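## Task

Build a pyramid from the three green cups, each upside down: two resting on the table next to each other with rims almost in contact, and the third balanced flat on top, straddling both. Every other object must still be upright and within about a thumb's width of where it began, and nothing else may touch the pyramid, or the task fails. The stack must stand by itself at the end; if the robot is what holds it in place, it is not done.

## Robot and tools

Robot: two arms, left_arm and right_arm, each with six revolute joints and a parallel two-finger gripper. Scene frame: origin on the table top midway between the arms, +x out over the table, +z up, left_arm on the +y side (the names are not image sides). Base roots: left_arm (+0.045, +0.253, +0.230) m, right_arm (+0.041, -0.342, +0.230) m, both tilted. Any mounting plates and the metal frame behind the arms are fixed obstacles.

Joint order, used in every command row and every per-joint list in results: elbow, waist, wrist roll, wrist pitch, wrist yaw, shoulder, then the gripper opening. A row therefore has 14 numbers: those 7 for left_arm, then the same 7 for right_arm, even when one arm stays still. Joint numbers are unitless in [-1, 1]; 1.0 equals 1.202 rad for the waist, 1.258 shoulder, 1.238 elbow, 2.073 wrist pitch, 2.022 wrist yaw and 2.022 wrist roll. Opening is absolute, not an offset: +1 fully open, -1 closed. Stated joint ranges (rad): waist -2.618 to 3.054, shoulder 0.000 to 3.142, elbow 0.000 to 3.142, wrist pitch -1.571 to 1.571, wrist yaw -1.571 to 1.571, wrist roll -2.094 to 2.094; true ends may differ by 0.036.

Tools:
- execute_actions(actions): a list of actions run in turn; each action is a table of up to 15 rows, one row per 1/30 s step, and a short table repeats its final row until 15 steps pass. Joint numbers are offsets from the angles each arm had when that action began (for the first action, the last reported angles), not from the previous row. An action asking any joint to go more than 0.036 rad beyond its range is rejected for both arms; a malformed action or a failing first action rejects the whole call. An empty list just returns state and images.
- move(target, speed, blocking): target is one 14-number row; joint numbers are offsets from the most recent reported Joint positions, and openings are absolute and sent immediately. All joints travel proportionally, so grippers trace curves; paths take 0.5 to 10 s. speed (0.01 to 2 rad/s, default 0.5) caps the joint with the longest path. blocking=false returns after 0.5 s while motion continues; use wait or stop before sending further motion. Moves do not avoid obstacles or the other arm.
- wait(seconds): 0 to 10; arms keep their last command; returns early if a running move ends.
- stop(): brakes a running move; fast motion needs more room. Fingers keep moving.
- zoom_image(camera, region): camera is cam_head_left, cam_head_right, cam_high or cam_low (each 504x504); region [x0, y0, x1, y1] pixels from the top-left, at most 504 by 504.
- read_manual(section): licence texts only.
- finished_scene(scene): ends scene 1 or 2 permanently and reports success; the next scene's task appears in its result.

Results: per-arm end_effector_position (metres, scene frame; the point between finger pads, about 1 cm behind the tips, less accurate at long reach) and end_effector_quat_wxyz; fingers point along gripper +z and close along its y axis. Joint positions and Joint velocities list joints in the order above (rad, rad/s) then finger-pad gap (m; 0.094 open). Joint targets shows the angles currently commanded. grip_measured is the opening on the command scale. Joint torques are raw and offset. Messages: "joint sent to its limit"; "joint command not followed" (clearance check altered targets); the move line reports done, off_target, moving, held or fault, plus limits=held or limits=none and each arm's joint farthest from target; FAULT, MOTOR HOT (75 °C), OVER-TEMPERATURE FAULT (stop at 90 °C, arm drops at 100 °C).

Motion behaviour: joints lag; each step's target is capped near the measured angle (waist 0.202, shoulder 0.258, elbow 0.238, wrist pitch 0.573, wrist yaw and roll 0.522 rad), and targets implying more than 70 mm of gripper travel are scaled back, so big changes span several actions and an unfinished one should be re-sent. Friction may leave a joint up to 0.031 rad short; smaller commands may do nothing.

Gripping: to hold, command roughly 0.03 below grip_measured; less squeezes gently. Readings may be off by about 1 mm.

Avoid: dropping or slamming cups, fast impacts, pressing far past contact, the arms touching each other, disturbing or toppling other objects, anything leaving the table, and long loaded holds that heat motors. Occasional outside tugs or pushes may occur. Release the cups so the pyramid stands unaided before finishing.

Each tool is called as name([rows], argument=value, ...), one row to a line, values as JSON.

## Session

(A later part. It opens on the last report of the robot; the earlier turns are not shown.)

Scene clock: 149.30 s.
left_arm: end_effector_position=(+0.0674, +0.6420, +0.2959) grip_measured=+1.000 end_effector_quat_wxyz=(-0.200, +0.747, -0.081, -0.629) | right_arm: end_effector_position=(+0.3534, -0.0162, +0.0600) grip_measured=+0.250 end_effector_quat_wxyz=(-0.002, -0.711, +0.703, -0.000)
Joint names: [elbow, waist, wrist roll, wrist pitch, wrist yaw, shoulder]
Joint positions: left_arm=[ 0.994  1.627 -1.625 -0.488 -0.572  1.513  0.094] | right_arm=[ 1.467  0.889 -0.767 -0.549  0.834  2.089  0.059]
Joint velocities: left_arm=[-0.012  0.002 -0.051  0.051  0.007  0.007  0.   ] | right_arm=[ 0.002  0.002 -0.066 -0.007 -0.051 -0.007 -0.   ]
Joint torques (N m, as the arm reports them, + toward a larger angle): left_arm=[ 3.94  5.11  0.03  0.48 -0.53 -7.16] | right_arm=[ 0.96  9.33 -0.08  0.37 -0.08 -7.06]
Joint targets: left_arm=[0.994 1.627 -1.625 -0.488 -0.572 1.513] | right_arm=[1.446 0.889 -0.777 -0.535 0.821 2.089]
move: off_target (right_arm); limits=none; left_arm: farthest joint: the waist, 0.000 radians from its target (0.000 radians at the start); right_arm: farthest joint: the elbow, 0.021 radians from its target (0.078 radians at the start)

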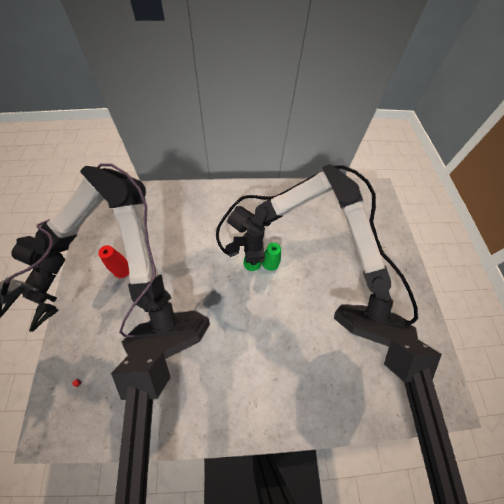

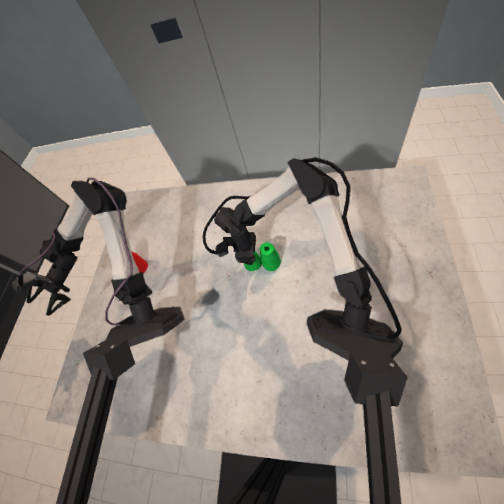

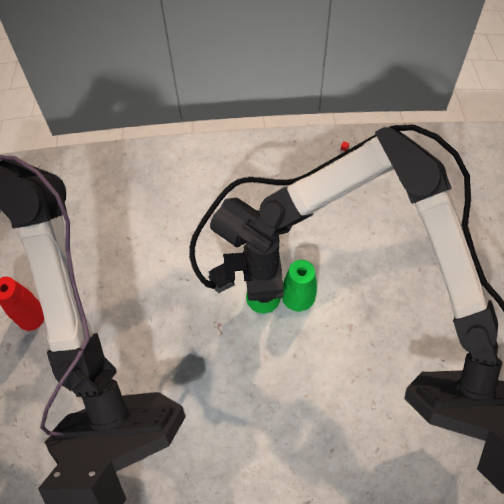

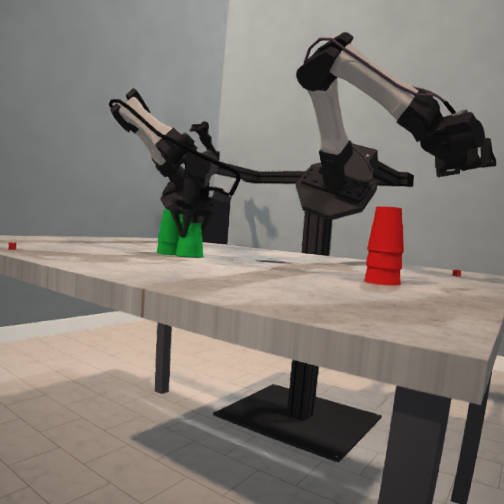

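execute_actions([
  [[0,0,0,0,0,0,1,0,0,0,0,0,0,0.4]],
  [[0,0,0,0,0,0,1,0,0,0,0,0,0,1]],
])

move(target=[0,0,0,0,0,0,1, 0.16,0.15,0.126,-0.185,0.03,-0.03,1], speed=0.5)

zoom_image(camera="cam_high", region=[200, 180, 360, 340])

Scene clock: 156.30 s.
left_arm: end_effector_position=(+0.0674, +0.6420, +0.2959) grip_measured=+1.000 end_effector_quat_wxyz=(-0.200, +0.747, -0.081, -0.629) | right_arm: end_effector_position=(+0.3534, -0.0162, +0.0600) grip_measured=+1.000 end_effector_quat_wxyz=(-0.002, -0.711, +0.703, -0.000)
Joint names: [elbow, waist, wrist roll, wrist pitch, wrist yaw, shoulder]
Joint positions: left_arm=[ 0.994  1.627 -1.625 -0.488 -0.572  1.513  0.094] | right_arm=[ 1.467  0.889 -0.767 -0.548  0.834  2.089  0.094]
Joint velocities: left_arm=[-0.007 -0.007  0.022  0.051  0.037  0.012  0.   ] | right_arm=[ 0.002  0.012 -0.051 -0.022  0.022 -0.007  0.   ]
Joint torques (N m, as the arm reports them, + toward a larger angle): left_arm=[ 3.95  5.11  0.03  0.47 -0.53 -7.15] | right_arm=[ 2.46  9.33  0.02  0.21  0.04 -7.06]
Joint targets: left_arm=[0.994 1.627 -1.625 -0.488 -0.572 1.513] | right_arm=[1.467 0.889 -0.767 -0.548 0.834 2.089]

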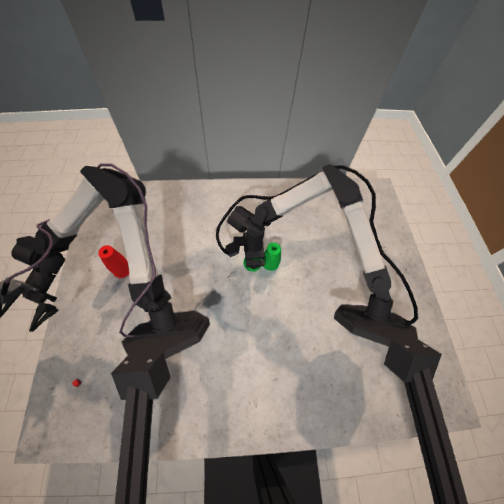

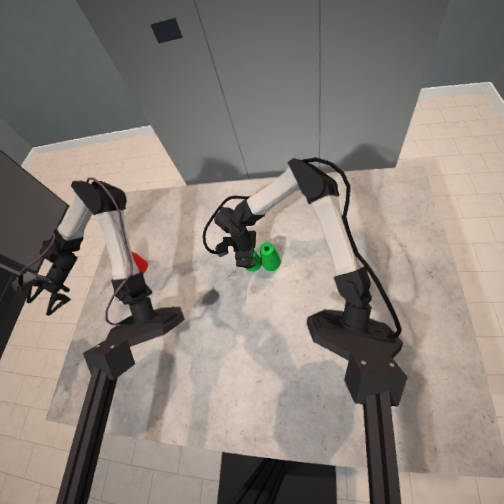

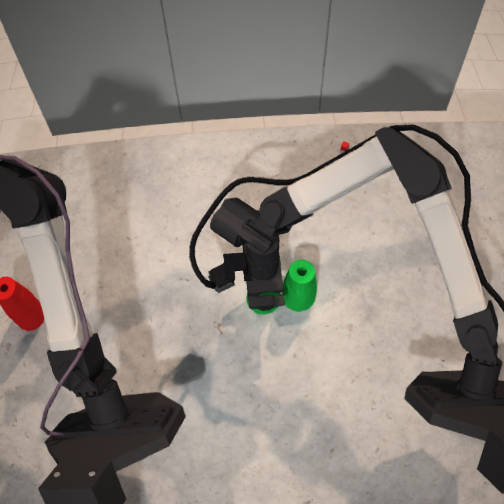

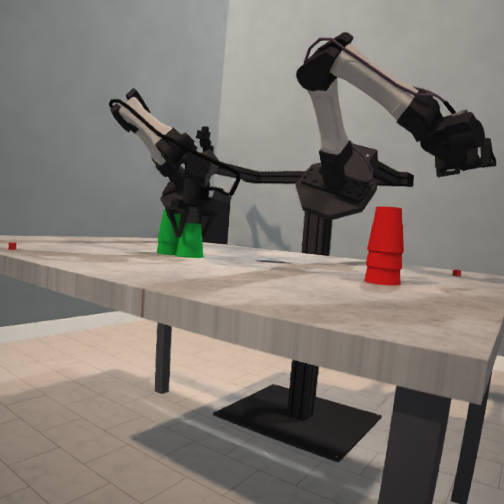

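Scene clock: 157.87 s.
left_arm: end_effector_position=(+0.0674, +0.6420, +0.2959) grip_measured=+1.000 end_effector_quat_wxyz=(-0.200, +0.747, -0.081, -0.629) | right_arm: end_effector_position=(+0.3509, +0.0008, +0.1423) grip_measured=+1.000 end_effector_quat_wxyz=(+0.002, -0.709, +0.705, +0.002)
Joint names: [elbow, waist, wrist roll, wrist pitch, wrist yaw, shoulder]
Joint positions: left_arm=[ 0.994  1.627 -1.625 -0.488 -0.572  1.513  0.094] | right_arm=[ 1.641  1.059 -0.522 -0.921  0.884  2.069  0.094]
Joint velocities: left_arm=[-0.002  0.002  0.037 -0.066 -0.007  0.002  0.   ] | right_arm=[-0.002  0.007  0.007  0.007 -0.007 -0.012  0.   ]
Joint torques (N m, as the arm reports them, + toward a larger angle): left_arm=[ 3.98  5.14  0.04  0.48 -0.52 -7.08] | right_arm=[ 4.67 10.62  0.14  0.1   0.15 -7.81]
Joint targets: left_arm=[0.994 1.627 -1.625 -0.488 -0.572 1.513] | right_arm=[1.665 1.069 -0.512 -0.932 0.895 2.052]
move: off_target (right_arm); limits=none; left_arm: farthest joint: the waist, 0.000 radians from its target (0.000 radians at the start); right_arm: farthest joint: the elbow, 0.024 radians from its target (0.198 radians at the start)

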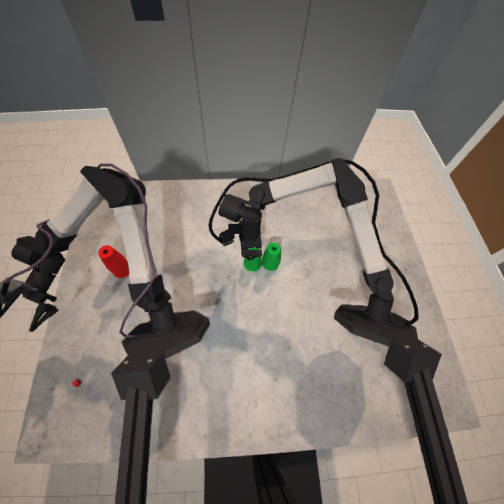

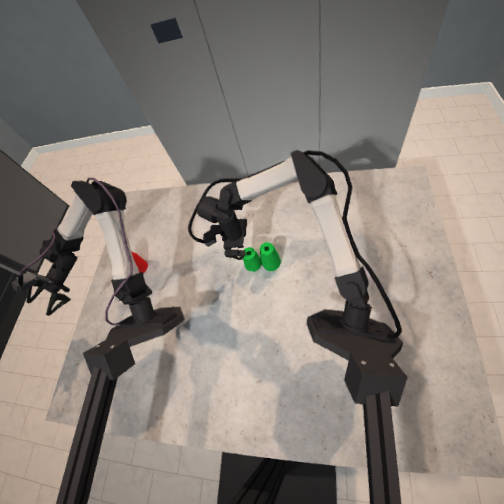

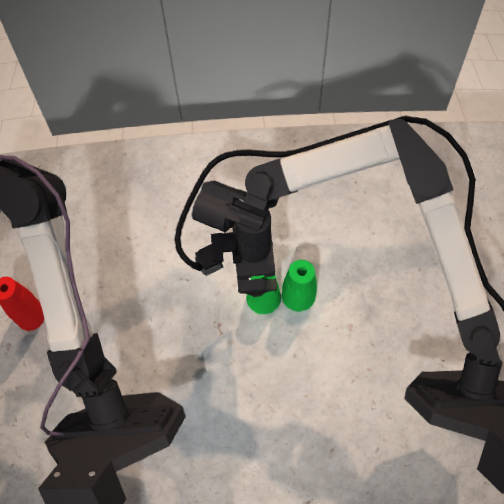

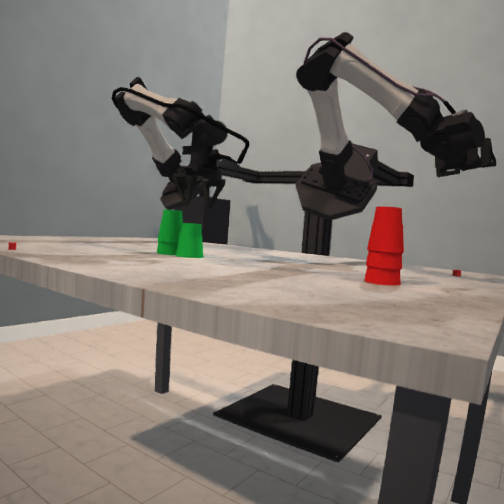

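Region (200, 180, 360, 340) of cam_high's 504x504 image, scaled by 3.150, with more detail than that image has.

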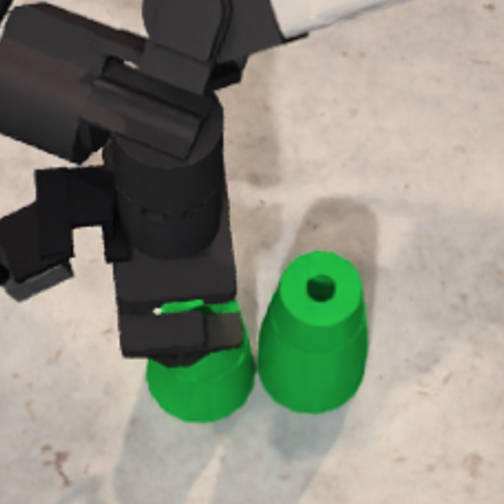

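move(target=[0,0,0,0,0,0,1, -0.330,-0.086,-0.072,0.081,-0.020,-0.282,1], speed=0.5)

zoom_image(camera="cam_high", region=[200, 180, 360, 340])

zoom_image(camera="cam_low", region=[110, 130, 250, 270])

Scene clock: 171.33 s.
left_arm: end_effector_position=(+0.0674, +0.6420, +0.2959) grip_measured=+1.000 end_effector_quat_wxyz=(-0.200, +0.747, -0.081, -0.629) | right_arm: end_effector_position=(+0.3557, -0.0895, +0.1380) grip_measured=+1.000 end_effector_quat_wxyz=(-0.003, -0.707, +0.707, +0.001)
Joint names: [elbow, waist, wrist roll, wrist pitch, wrist yaw, shoulder]
Joint positions: left_arm=[ 0.994  1.627 -1.625 -0.488 -0.572  1.513  0.094] | right_arm=[ 1.255  0.956 -0.658 -0.767  0.857  1.733  0.094]
Joint velocities: left_arm=[ 0.012 -0.012  0.022 -0.037 -0.051  0.007  0.   ] | right_arm=[-0.002  0.002 -0.066  0.11  -0.037  0.002  0.   ]
Joint torques (N m, as the arm reports them, + toward a larger angle): left_arm=[ 3.99  5.09  0.05  0.49 -0.51 -7.12] | right_arm=[ 1.26  7.14 -0.09  0.37 -0.08 -7.01]
Joint targets: left_arm=[0.994 1.627 -1.625 -0.488 -0.572 1.513] | right_arm=[1.233 0.955 -0.668 -0.753 0.844 1.714]
move: off_target (right_arm); limits=none; left_arm: farthest joint: the waist, 0.000 radians from its target (0.000 radians at the start); right_arm: farthest joint: the elbow, 0.022 radians from its target (0.409 radians at the start)

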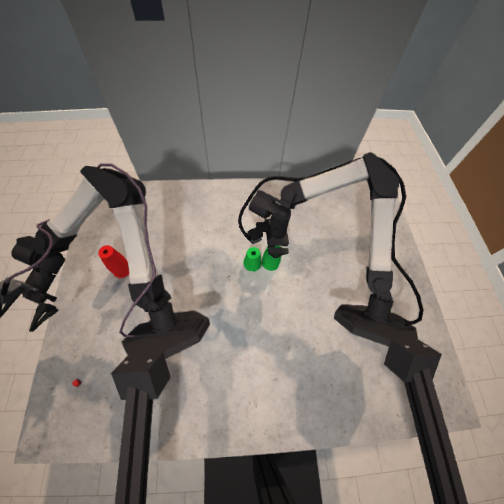

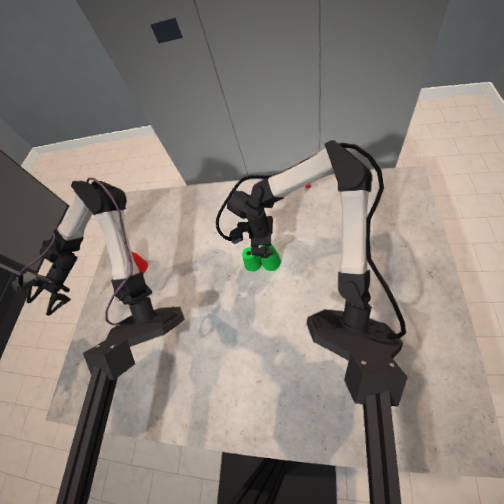

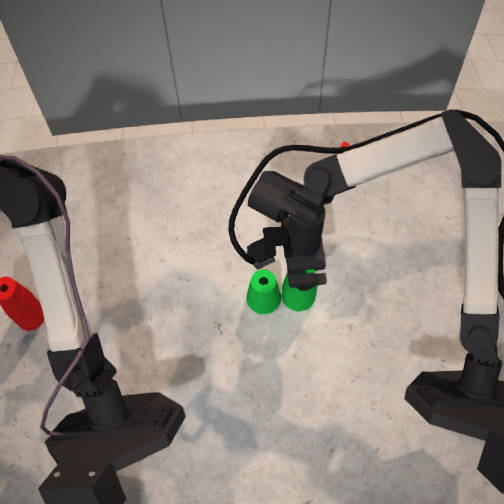

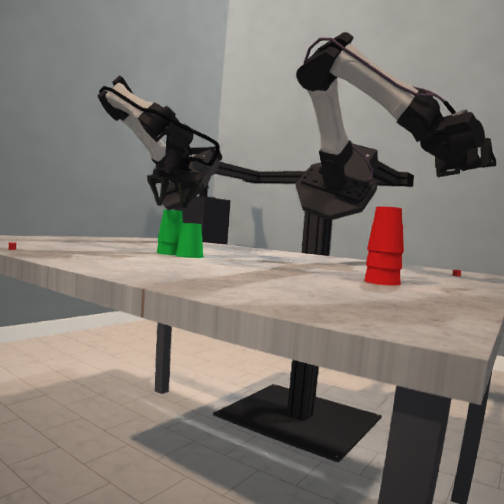

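Region (200, 180, 360, 340) of cam_high's 504x504 image, scaled by 3.150, with more detail than that image has.

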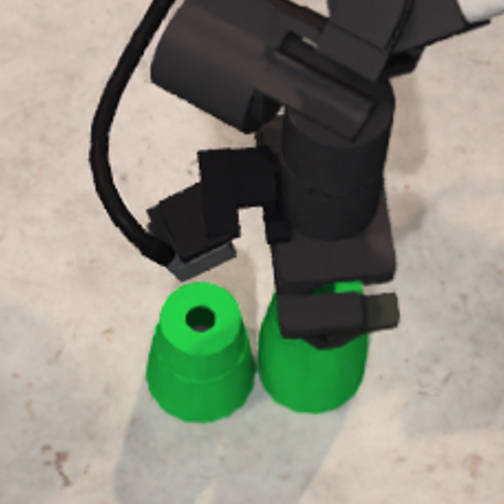

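Region (110, 130, 250, 270) of cam_low's 504x504 image, scaled by 3.600, with more detail than that image has.

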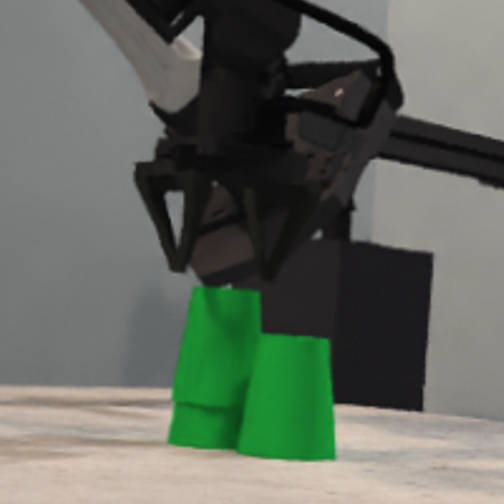

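move(target=[0,0,0,0,0,0,1, -0.082,-0.0915,-0.081,0.1216,-0.026,0.0405,1], speed=0.35)

execute_actions([
  [[0,0,0,0,0,0,1,0,0,0,0,0,0,0.4]],
  [[0,0,0,0,0,0,1,0,0,0,0,0,0,0.21]],
  [[0,0,0,0,0,0,1,0,0,0,0,0,0,0.21]],
])

zoom_image(camera="cam_low", region=[110, 130, 250, 270])

Scene clock: 185.67 s.
left_arm: end_effector_position=(+0.0674, +0.6420, +0.2959) grip_measured=+1.000 end_effector_quat_wxyz=(-0.200, +0.747, -0.081, -0.629) | right_arm: end_effector_position=(+0.3564, -0.0924, +0.0907) grip_measured=+1.000 end_effector_quat_wxyz=(-0.001, -0.707, +0.707, +0.000)
Joint names: [elbow, waist, wrist roll, wrist pitch, wrist yaw, shoulder]
Joint positions: left_arm=[ 0.994  1.627 -1.625 -0.488 -0.572  1.513  0.094] | right_arm=[ 1.173  0.847 -0.811 -0.528  0.817  1.775  0.094]
Joint velocities: left_arm=[-0.012 -0.002 -0.037 -0.007  0.037  0.007  0.   ] | right_arm=[ 0.002 -0.012 -0.007  0.037 -0.037 -0.002  0.   ]
Joint torques (N m, as the arm reports them, + toward a larger angle): left_arm=[ 3.94  5.21  0.03  0.47 -0.53 -7.11] | right_arm=[ 1.01  7.14 -0.09  0.39 -0.08 -5.32]
Joint targets: left_arm=[0.994 1.627 -1.625 -0.488 -0.572 1.513] | right_arm=[1.153 0.847 -0.821 -0.515 0.804 1.784]
move: done; limits=none; left_arm: farthest joint: the waist, 0.000 radians from its target (0.000 radians at the start); right_arm: farthest joint: the elbow, 0.019 radians from its target (0.101 radians at the start)

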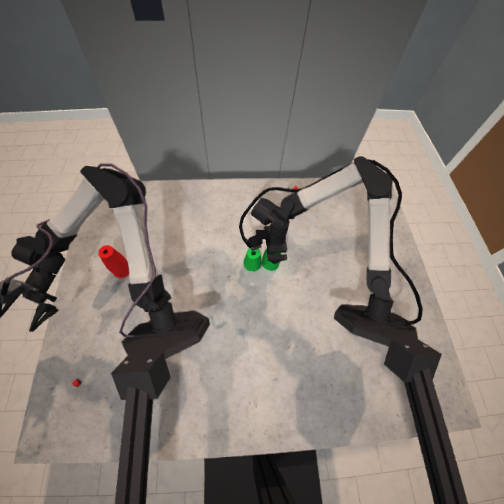

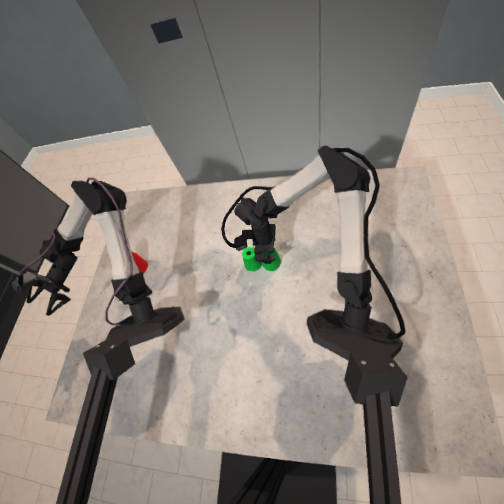

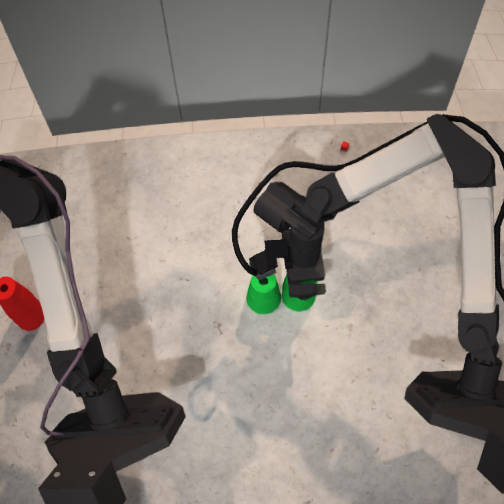

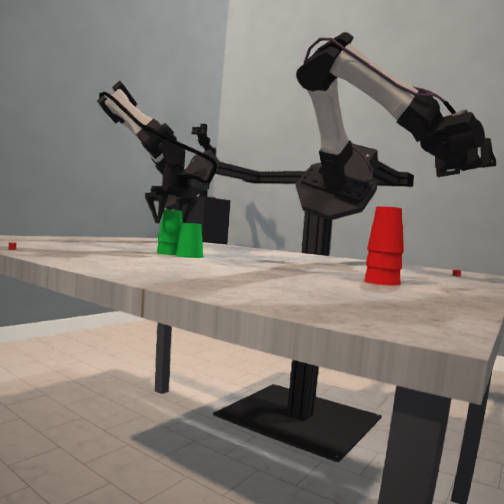

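Scene clock: 187.17 s.
left_arm: end_effector_position=(+0.0674, +0.6420, +0.2959) grip_measured=+1.000 end_effector_quat_wxyz=(-0.200, +0.747, -0.081, -0.629) | right_arm: end_effector_position=(+0.3564, -0.0924, +0.0907) grip_measured=+0.245 end_effector_quat_wxyz=(-0.001, -0.707, +0.707, +0.000)
Joint names: [elbow, waist, wrist roll, wrist pitch, wrist yaw, shoulder]
Joint positions: left_arm=[ 0.994  1.627 -1.625 -0.488 -0.572  1.513  0.094] | right_arm=[ 1.173  0.847 -0.811 -0.528  0.817  1.775  0.058]
Joint velocities: left_arm=[ 0.007 -0.007 -0.037  0.007  0.007  0.002  0.   ] | right_arm=[ 0.012 -0.017  0.007 -0.037  0.007 -0.017 -0.   ]
Joint torques (N m, as the arm reports them, + toward a larger angle): left_arm=[ 3.93  5.1   0.03  0.48 -0.52 -7.12] | right_arm=[ 2.45  7.18  0.03  0.22  0.04 -6.04]
Joint targets: left_arm=[0.994 1.627 -1.625 -0.488 -0.572 1.513] | right_arm=[1.173 0.847 -0.811 -0.528 0.817 1.775]

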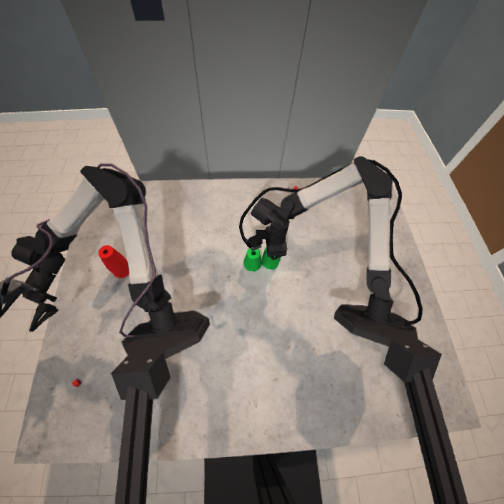

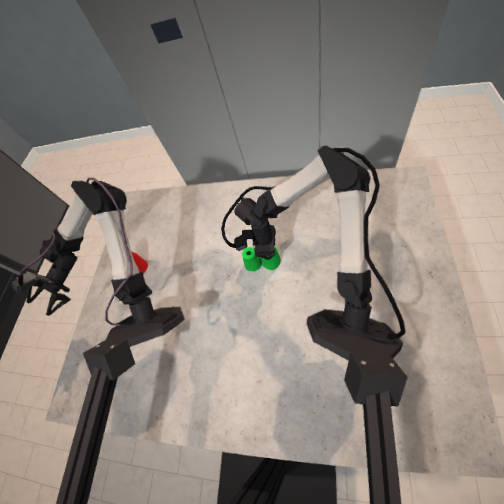

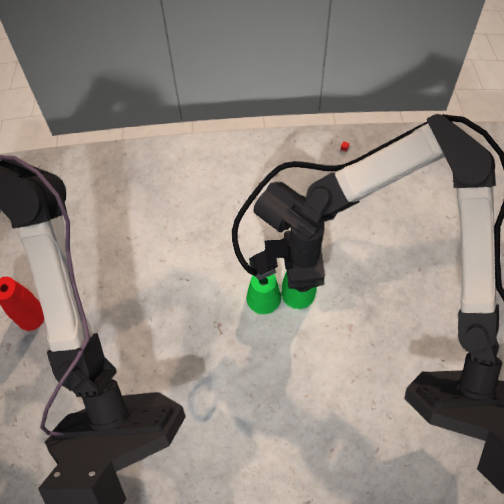

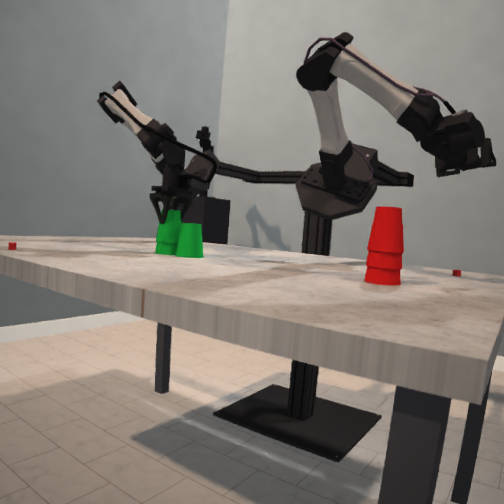

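Region (110, 130, 250, 270) of cam_low's 504x504 image, scaled by 3.600, with more detail than that image has.

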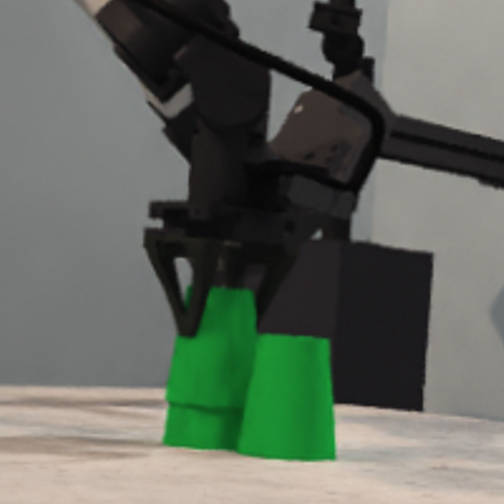

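move(target=[0,0,0,0,0,0,1, 0.140,0.166,0.138,-0.2026,0.036,-0.060,0.213], speed=0.3)

zoom_image(camera="cam_low", region=[110, 130, 250, 270])

zoom_image(camera="cam_high", region=[200, 180, 360, 340])

Scene clock: 196.67 s.
left_arm: end_effector_position=(+0.0674, +0.6420, +0.2959) grip_measured=+1.000 end_effector_quat_wxyz=(-0.200, +0.747, -0.081, -0.629) | right_arm: end_effector_position=(+0.3541, -0.0895, +0.1699) grip_measured=+0.245 end_effector_quat_wxyz=(-0.004, -0.708, +0.706, +0.000)
Joint names: [elbow, waist, wrist roll, wrist pitch, wrist yaw, shoulder]
Joint positions: left_arm=[ 0.994  1.627 -1.625 -0.488 -0.572  1.513  0.094] | right_arm=[ 1.32   1.034 -0.543 -0.937  0.878  1.719  0.058]
Joint velocities: left_arm=[-0.002  0.012 -0.081  0.007  0.051  0.012  0.   ] | right_arm=[-0.012 -0.017 -0.022 -0.037  0.007  0.007  0.   ]
Joint torques (N m, as the arm reports them, + toward a larger angle): left_arm=[ 3.94  5.2   0.04  0.48 -0.54 -7.15] | right_arm=[ 4.85  8.43  0.13  0.07  0.14 -6.65]
Joint targets: left_arm=[0.994 1.627 -1.625 -0.488 -0.572 1.513] | right_arm=[1.346 1.047 -0.532 -0.948 0.889 1.699]
move: off_target (right_arm); limits=none; left_arm: farthest joint: the waist, 0.000 radians from its target (0.000 radians at the start); right_arm: farthest joint: the elbow, 0.026 radians from its target (0.173 radians at the start)

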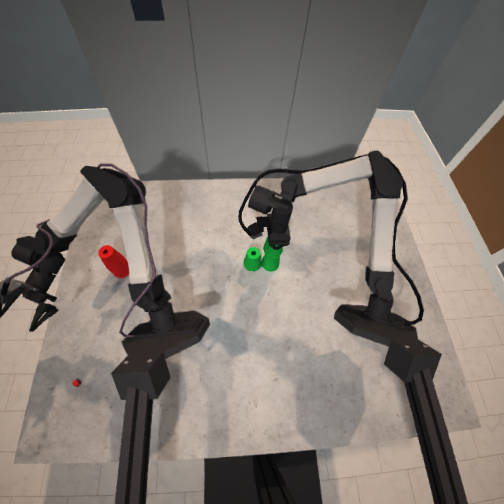

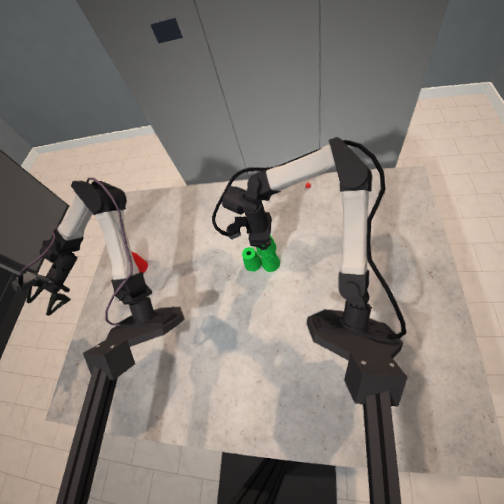

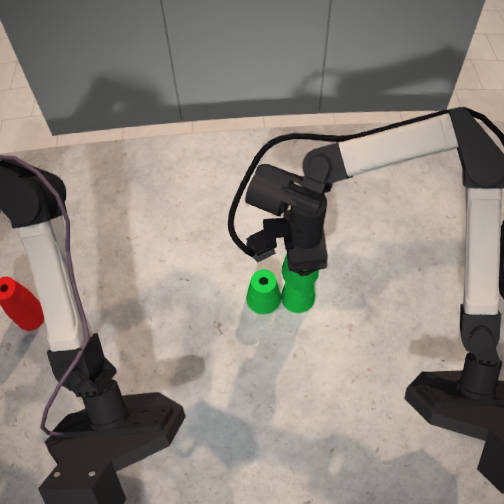

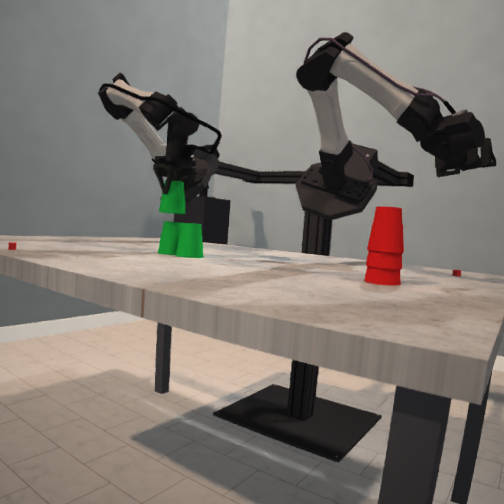

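Region (110, 130, 250, 270) of cam_low's 504x504 image, scaled by 3.600, with more detail than that image has.

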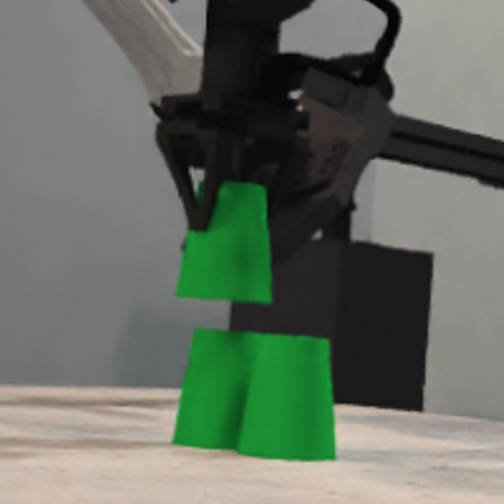

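Region (200, 180, 360, 340) of cam_high's 504x504 image, scaled by 3.150, with more detail than that image has.

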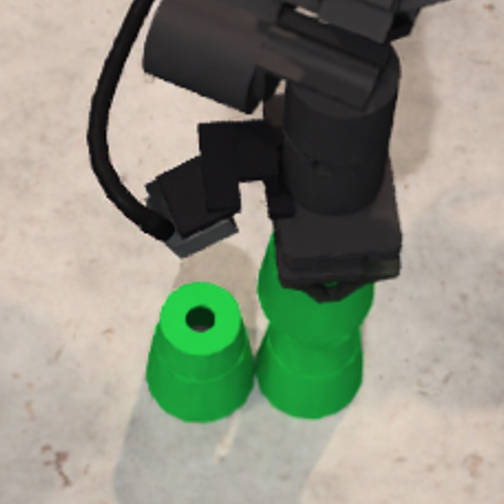

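move(target=[0,0,0,0,0,0,1, 0.130,0.036,0.026,-0.0165,0.010,0.116,0.213], speed=0.25)

zoom_image(camera="cam_low", region=[110, 130, 250, 270])

zoom_image(camera="cam_high", region=[200, 180, 360, 340])

Scene clock: 221.30 s.
left_arm: end_effector_position=(+0.0674, +0.6420, +0.2959) grip_measured=+1.000 end_effector_quat_wxyz=(-0.200, +0.747, -0.081, -0.629) | right_arm: end_effector_position=(+0.3541, -0.0536, +0.1671) grip_measured=+0.245 end_effector_quat_wxyz=(-0.001, -0.706, +0.708, -0.001)
Joint names: [elbow, waist, wrist roll, wrist pitch, wrist yaw, shoulder]
Joint positions: left_arm=[ 0.994  1.627 -1.625 -0.488 -0.572  1.513  0.094] | right_arm=[ 1.454  1.062 -0.5   -0.96   0.887  1.855  0.058]
Joint velocities: left_arm=[ 0.027  0.002 -0.022  0.022 -0.095 -0.032  0.   ] | right_arm=[-0.022 -0.002  0.066 -0.007  0.037  0.007  0.001]
Joint torques (N m, as the arm reports them, + toward a larger angle): left_arm=[ 3.97  5.1   0.02  0.47 -0.53 -7.1 ] | right_arm=[ 5.02  9.6   0.14  0.08  0.15 -4.96]
Joint targets: left_arm=[0.994 1.627 -1.625 -0.488 -0.572 1.513] | right_arm=[1.482 1.077 -0.490 -0.971 0.899 1.865]
move: off_target (right_arm); limits=none; left_arm: farthest joint: the waist, 0.000 radians from its target (0.000 radians at the start); right_arm: farthest joint: the elbow, 0.027 radians from its target (0.160 radians at the start)

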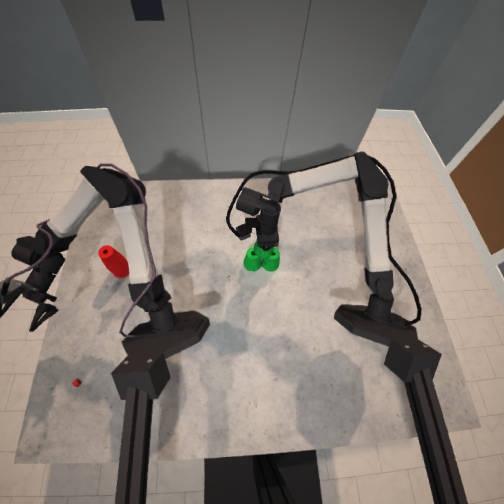

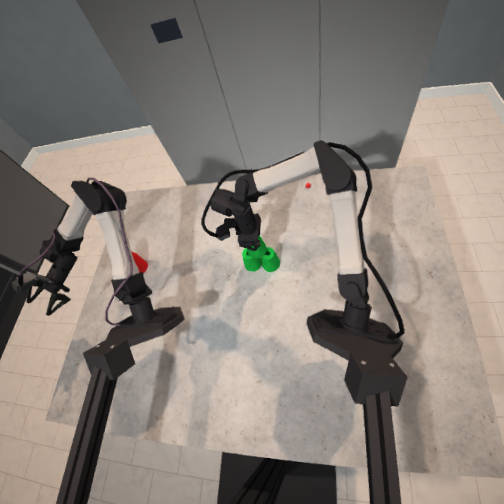

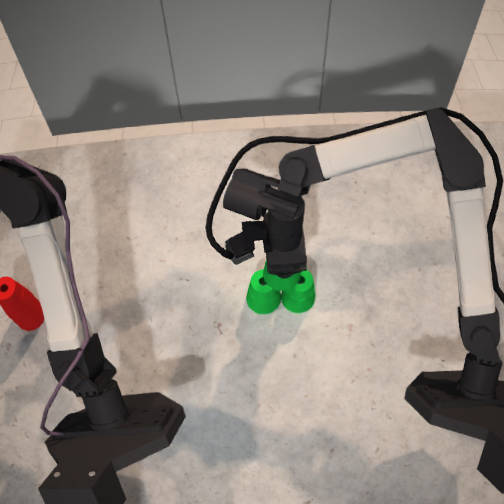

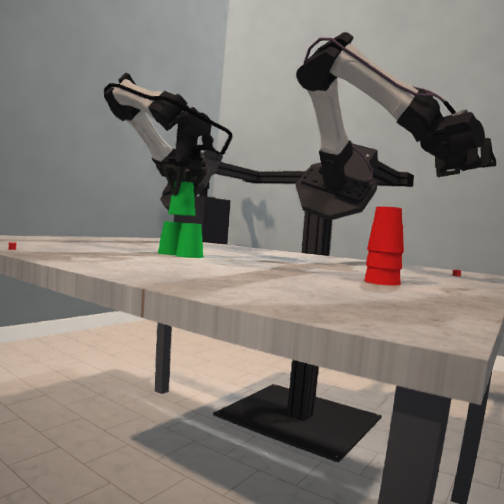

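Region (110, 130, 250, 270) of cam_low's 504x504 image, scaled by 3.600, with more detail than that image has.

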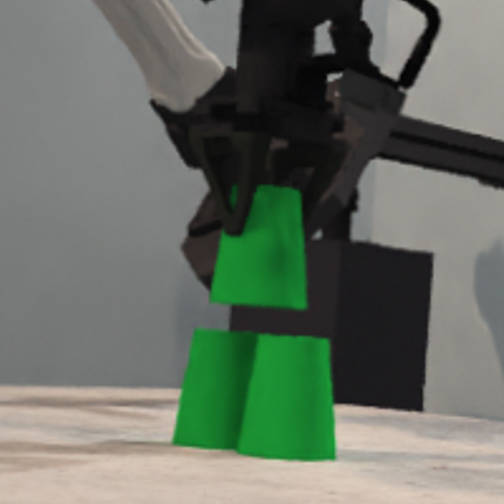

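Region (200, 180, 360, 340) of cam_high's 504x504 image, scaled by 3.150, with more detail than that image has.

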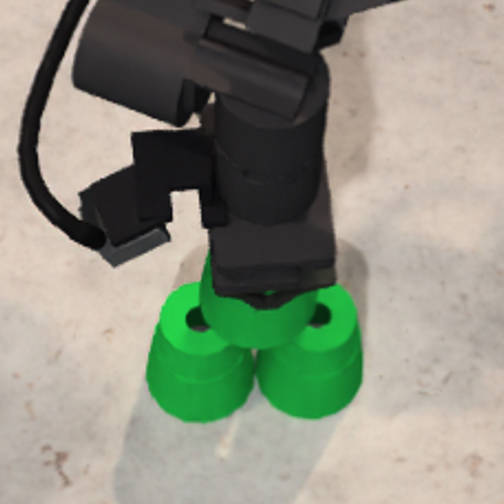

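move(target=[0,0,0,0,0,0,1, -0.0525,-0.0375,-0.039,0.0557,-0.0114,0.0143,0.213], speed=0.08)

zoom_image(camera="cam_low", region=[110, 130, 250, 270])

Scene clock: 230.93 s.
left_arm: end_effector_position=(+0.0674, +0.6420, +0.2959) grip_measured=+1.000 end_effector_quat_wxyz=(-0.200, +0.747, -0.081, -0.629) | right_arm: end_effector_position=(+0.3561, -0.0544, +0.1484) grip_measured=+0.245 end_effector_quat_wxyz=(+0.001, -0.705, +0.709, -0.000)
Joint names: [elbow, waist, wrist roll, wrist pitch, wrist yaw, shoulder]
Joint positions: left_arm=[ 0.994  1.627 -1.625 -0.488 -0.572  1.513  0.094] | right_arm=[ 1.409  1.018 -0.569 -0.859  0.877  1.855  0.058]
Joint velocities: left_arm=[ 0.007 -0.002 -0.037 -0.037  0.007  0.002  0.   ] | right_arm=[-0.002 -0.012  0.037  0.051  0.007 -0.022 -0.   ]
Joint torques (N m, as the arm reports them, + toward a larger angle): left_arm=[ 3.95  5.18  0.03  0.47 -0.52 -7.11] | right_arm=[ 1.45  8.05 -0.07  0.39 -0.07 -4.56]
Joint targets: left_arm=[0.994 1.627 -1.625 -0.488 -0.572 1.513] | right_arm=[1.389 1.017 -0.579 -0.845 0.864 1.873]
move: done; limits=none; left_arm: farthest joint: the waist, 0.000 radians from its target (0.000 radians at the start); right_arm: farthest joint: the elbow, 0.020 radians from its target (0.065 radians at the start)

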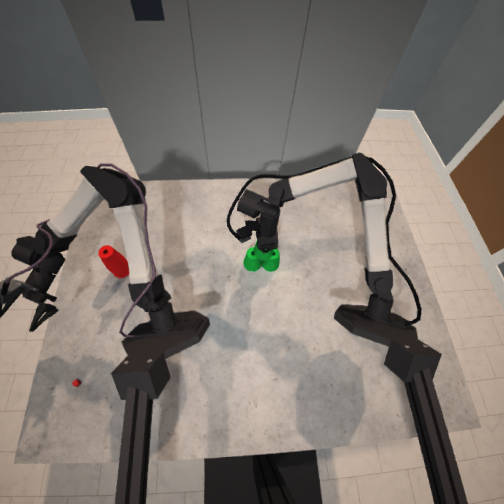

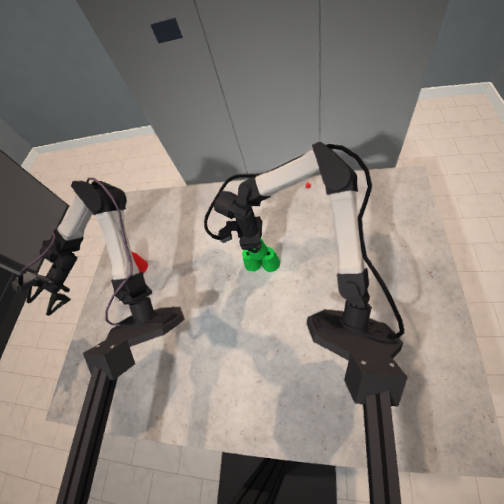

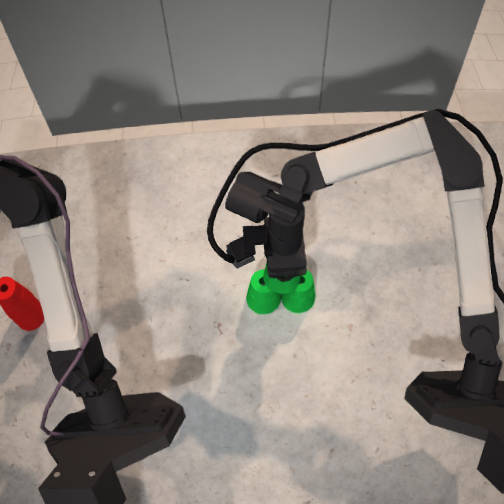

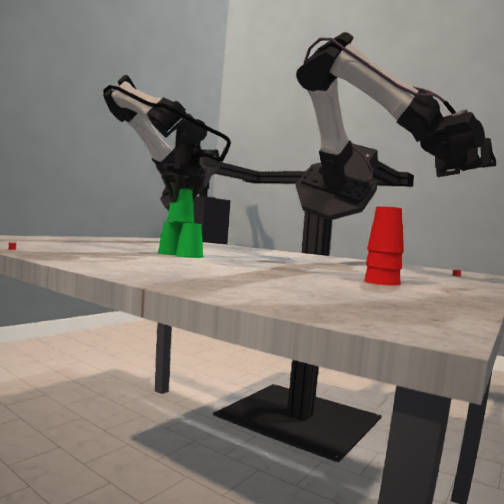

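Region (110, 130, 250, 270) of cam_low's 504x504 image, scaled by 3.600, with more detail than that image has.

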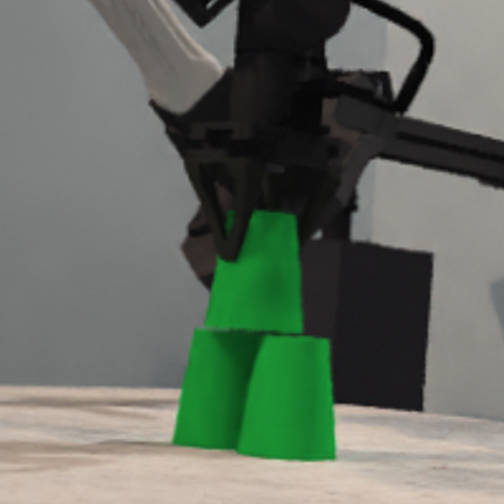

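move(target=[0,0,0,0,0,0,1, -0.025,-0.010,-0.0134,0.019,-0.0064,0.0143,0.213], speed=0.04)

zoom_image(camera="cam_low", region=[130, 170, 230, 270])

Scene clock: 241.43 s.
left_arm: end_effector_position=(+0.0674, +0.6420, +0.2959) grip_measured=+1.000 end_effector_quat_wxyz=(-0.200, +0.747, -0.081, -0.629) | right_arm: end_effector_position=(+0.3589, -0.0529, +0.1466) grip_measured=+0.245 end_effector_quat_wxyz=(+0.005, -0.704, +0.710, +0.001)
Joint names: [elbow, waist, wrist roll, wrist pitch, wrist yaw, shoulder]
Joint positions: left_arm=[ 0.994  1.627 -1.625 -0.488 -0.572  1.513  0.094] | right_arm=[ 1.409  1.011 -0.586 -0.839  0.876  1.855  0.058]
Joint velocities: left_arm=[ 0.012 -0.002  0.037 -0.066 -0.007 -0.002  0.   ] | right_arm=[ 0.002 -0.002 -0.007 -0.051 -0.022 -0.012  0.001]
Joint torques (N m, as the arm reports them, + toward a larger angle): left_arm=[ 3.93  5.18  0.02  0.47 -0.54 -7.12] | right_arm=[ 0.69  7.68 -0.09  0.47 -0.06 -4.63]
Joint targets: left_arm=[0.994 1.627 -1.625 -0.488 -0.572 1.513] | right_arm=[1.378 1.006 -0.596 -0.819 0.864 1.873]
move: off_target (right_arm); limits=none; left_arm: farthest joint: the waist, 0.000 radians from its target (0.000 radians at the start); right_arm: farthest joint: the elbow, 0.031 radians from its target (0.031 radians at the start)

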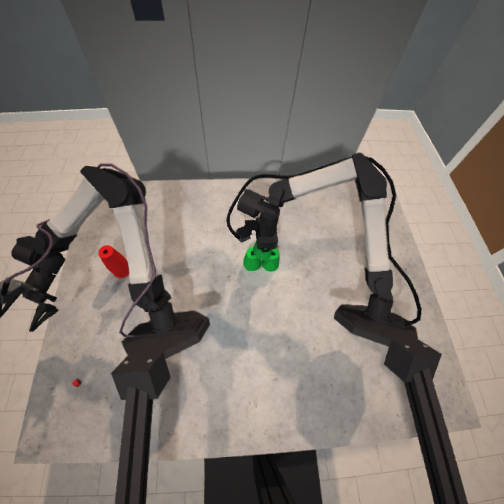

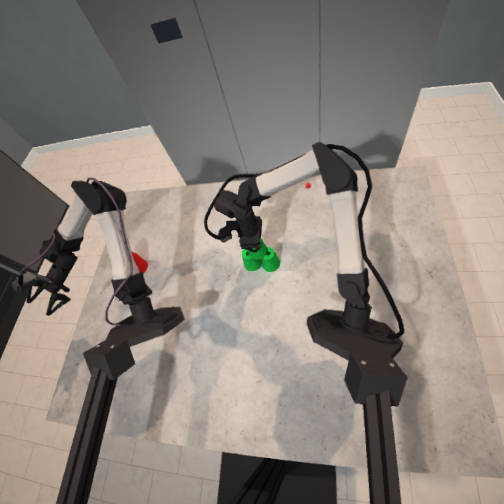

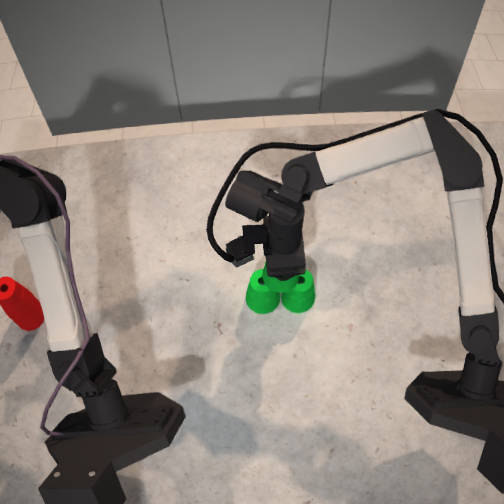

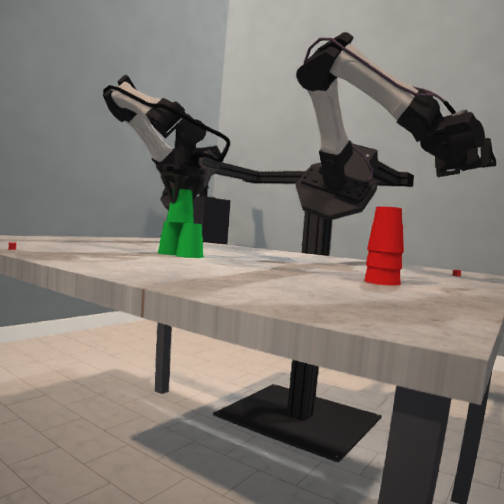

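Region (130, 170, 230, 270) of cam_low's 504x504 image, scaled by 5.040, with more detail than that image has.

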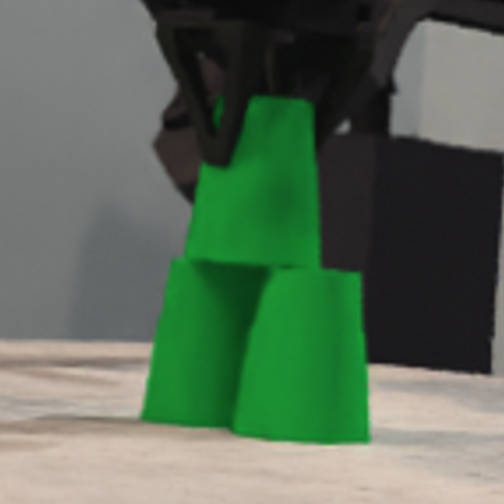

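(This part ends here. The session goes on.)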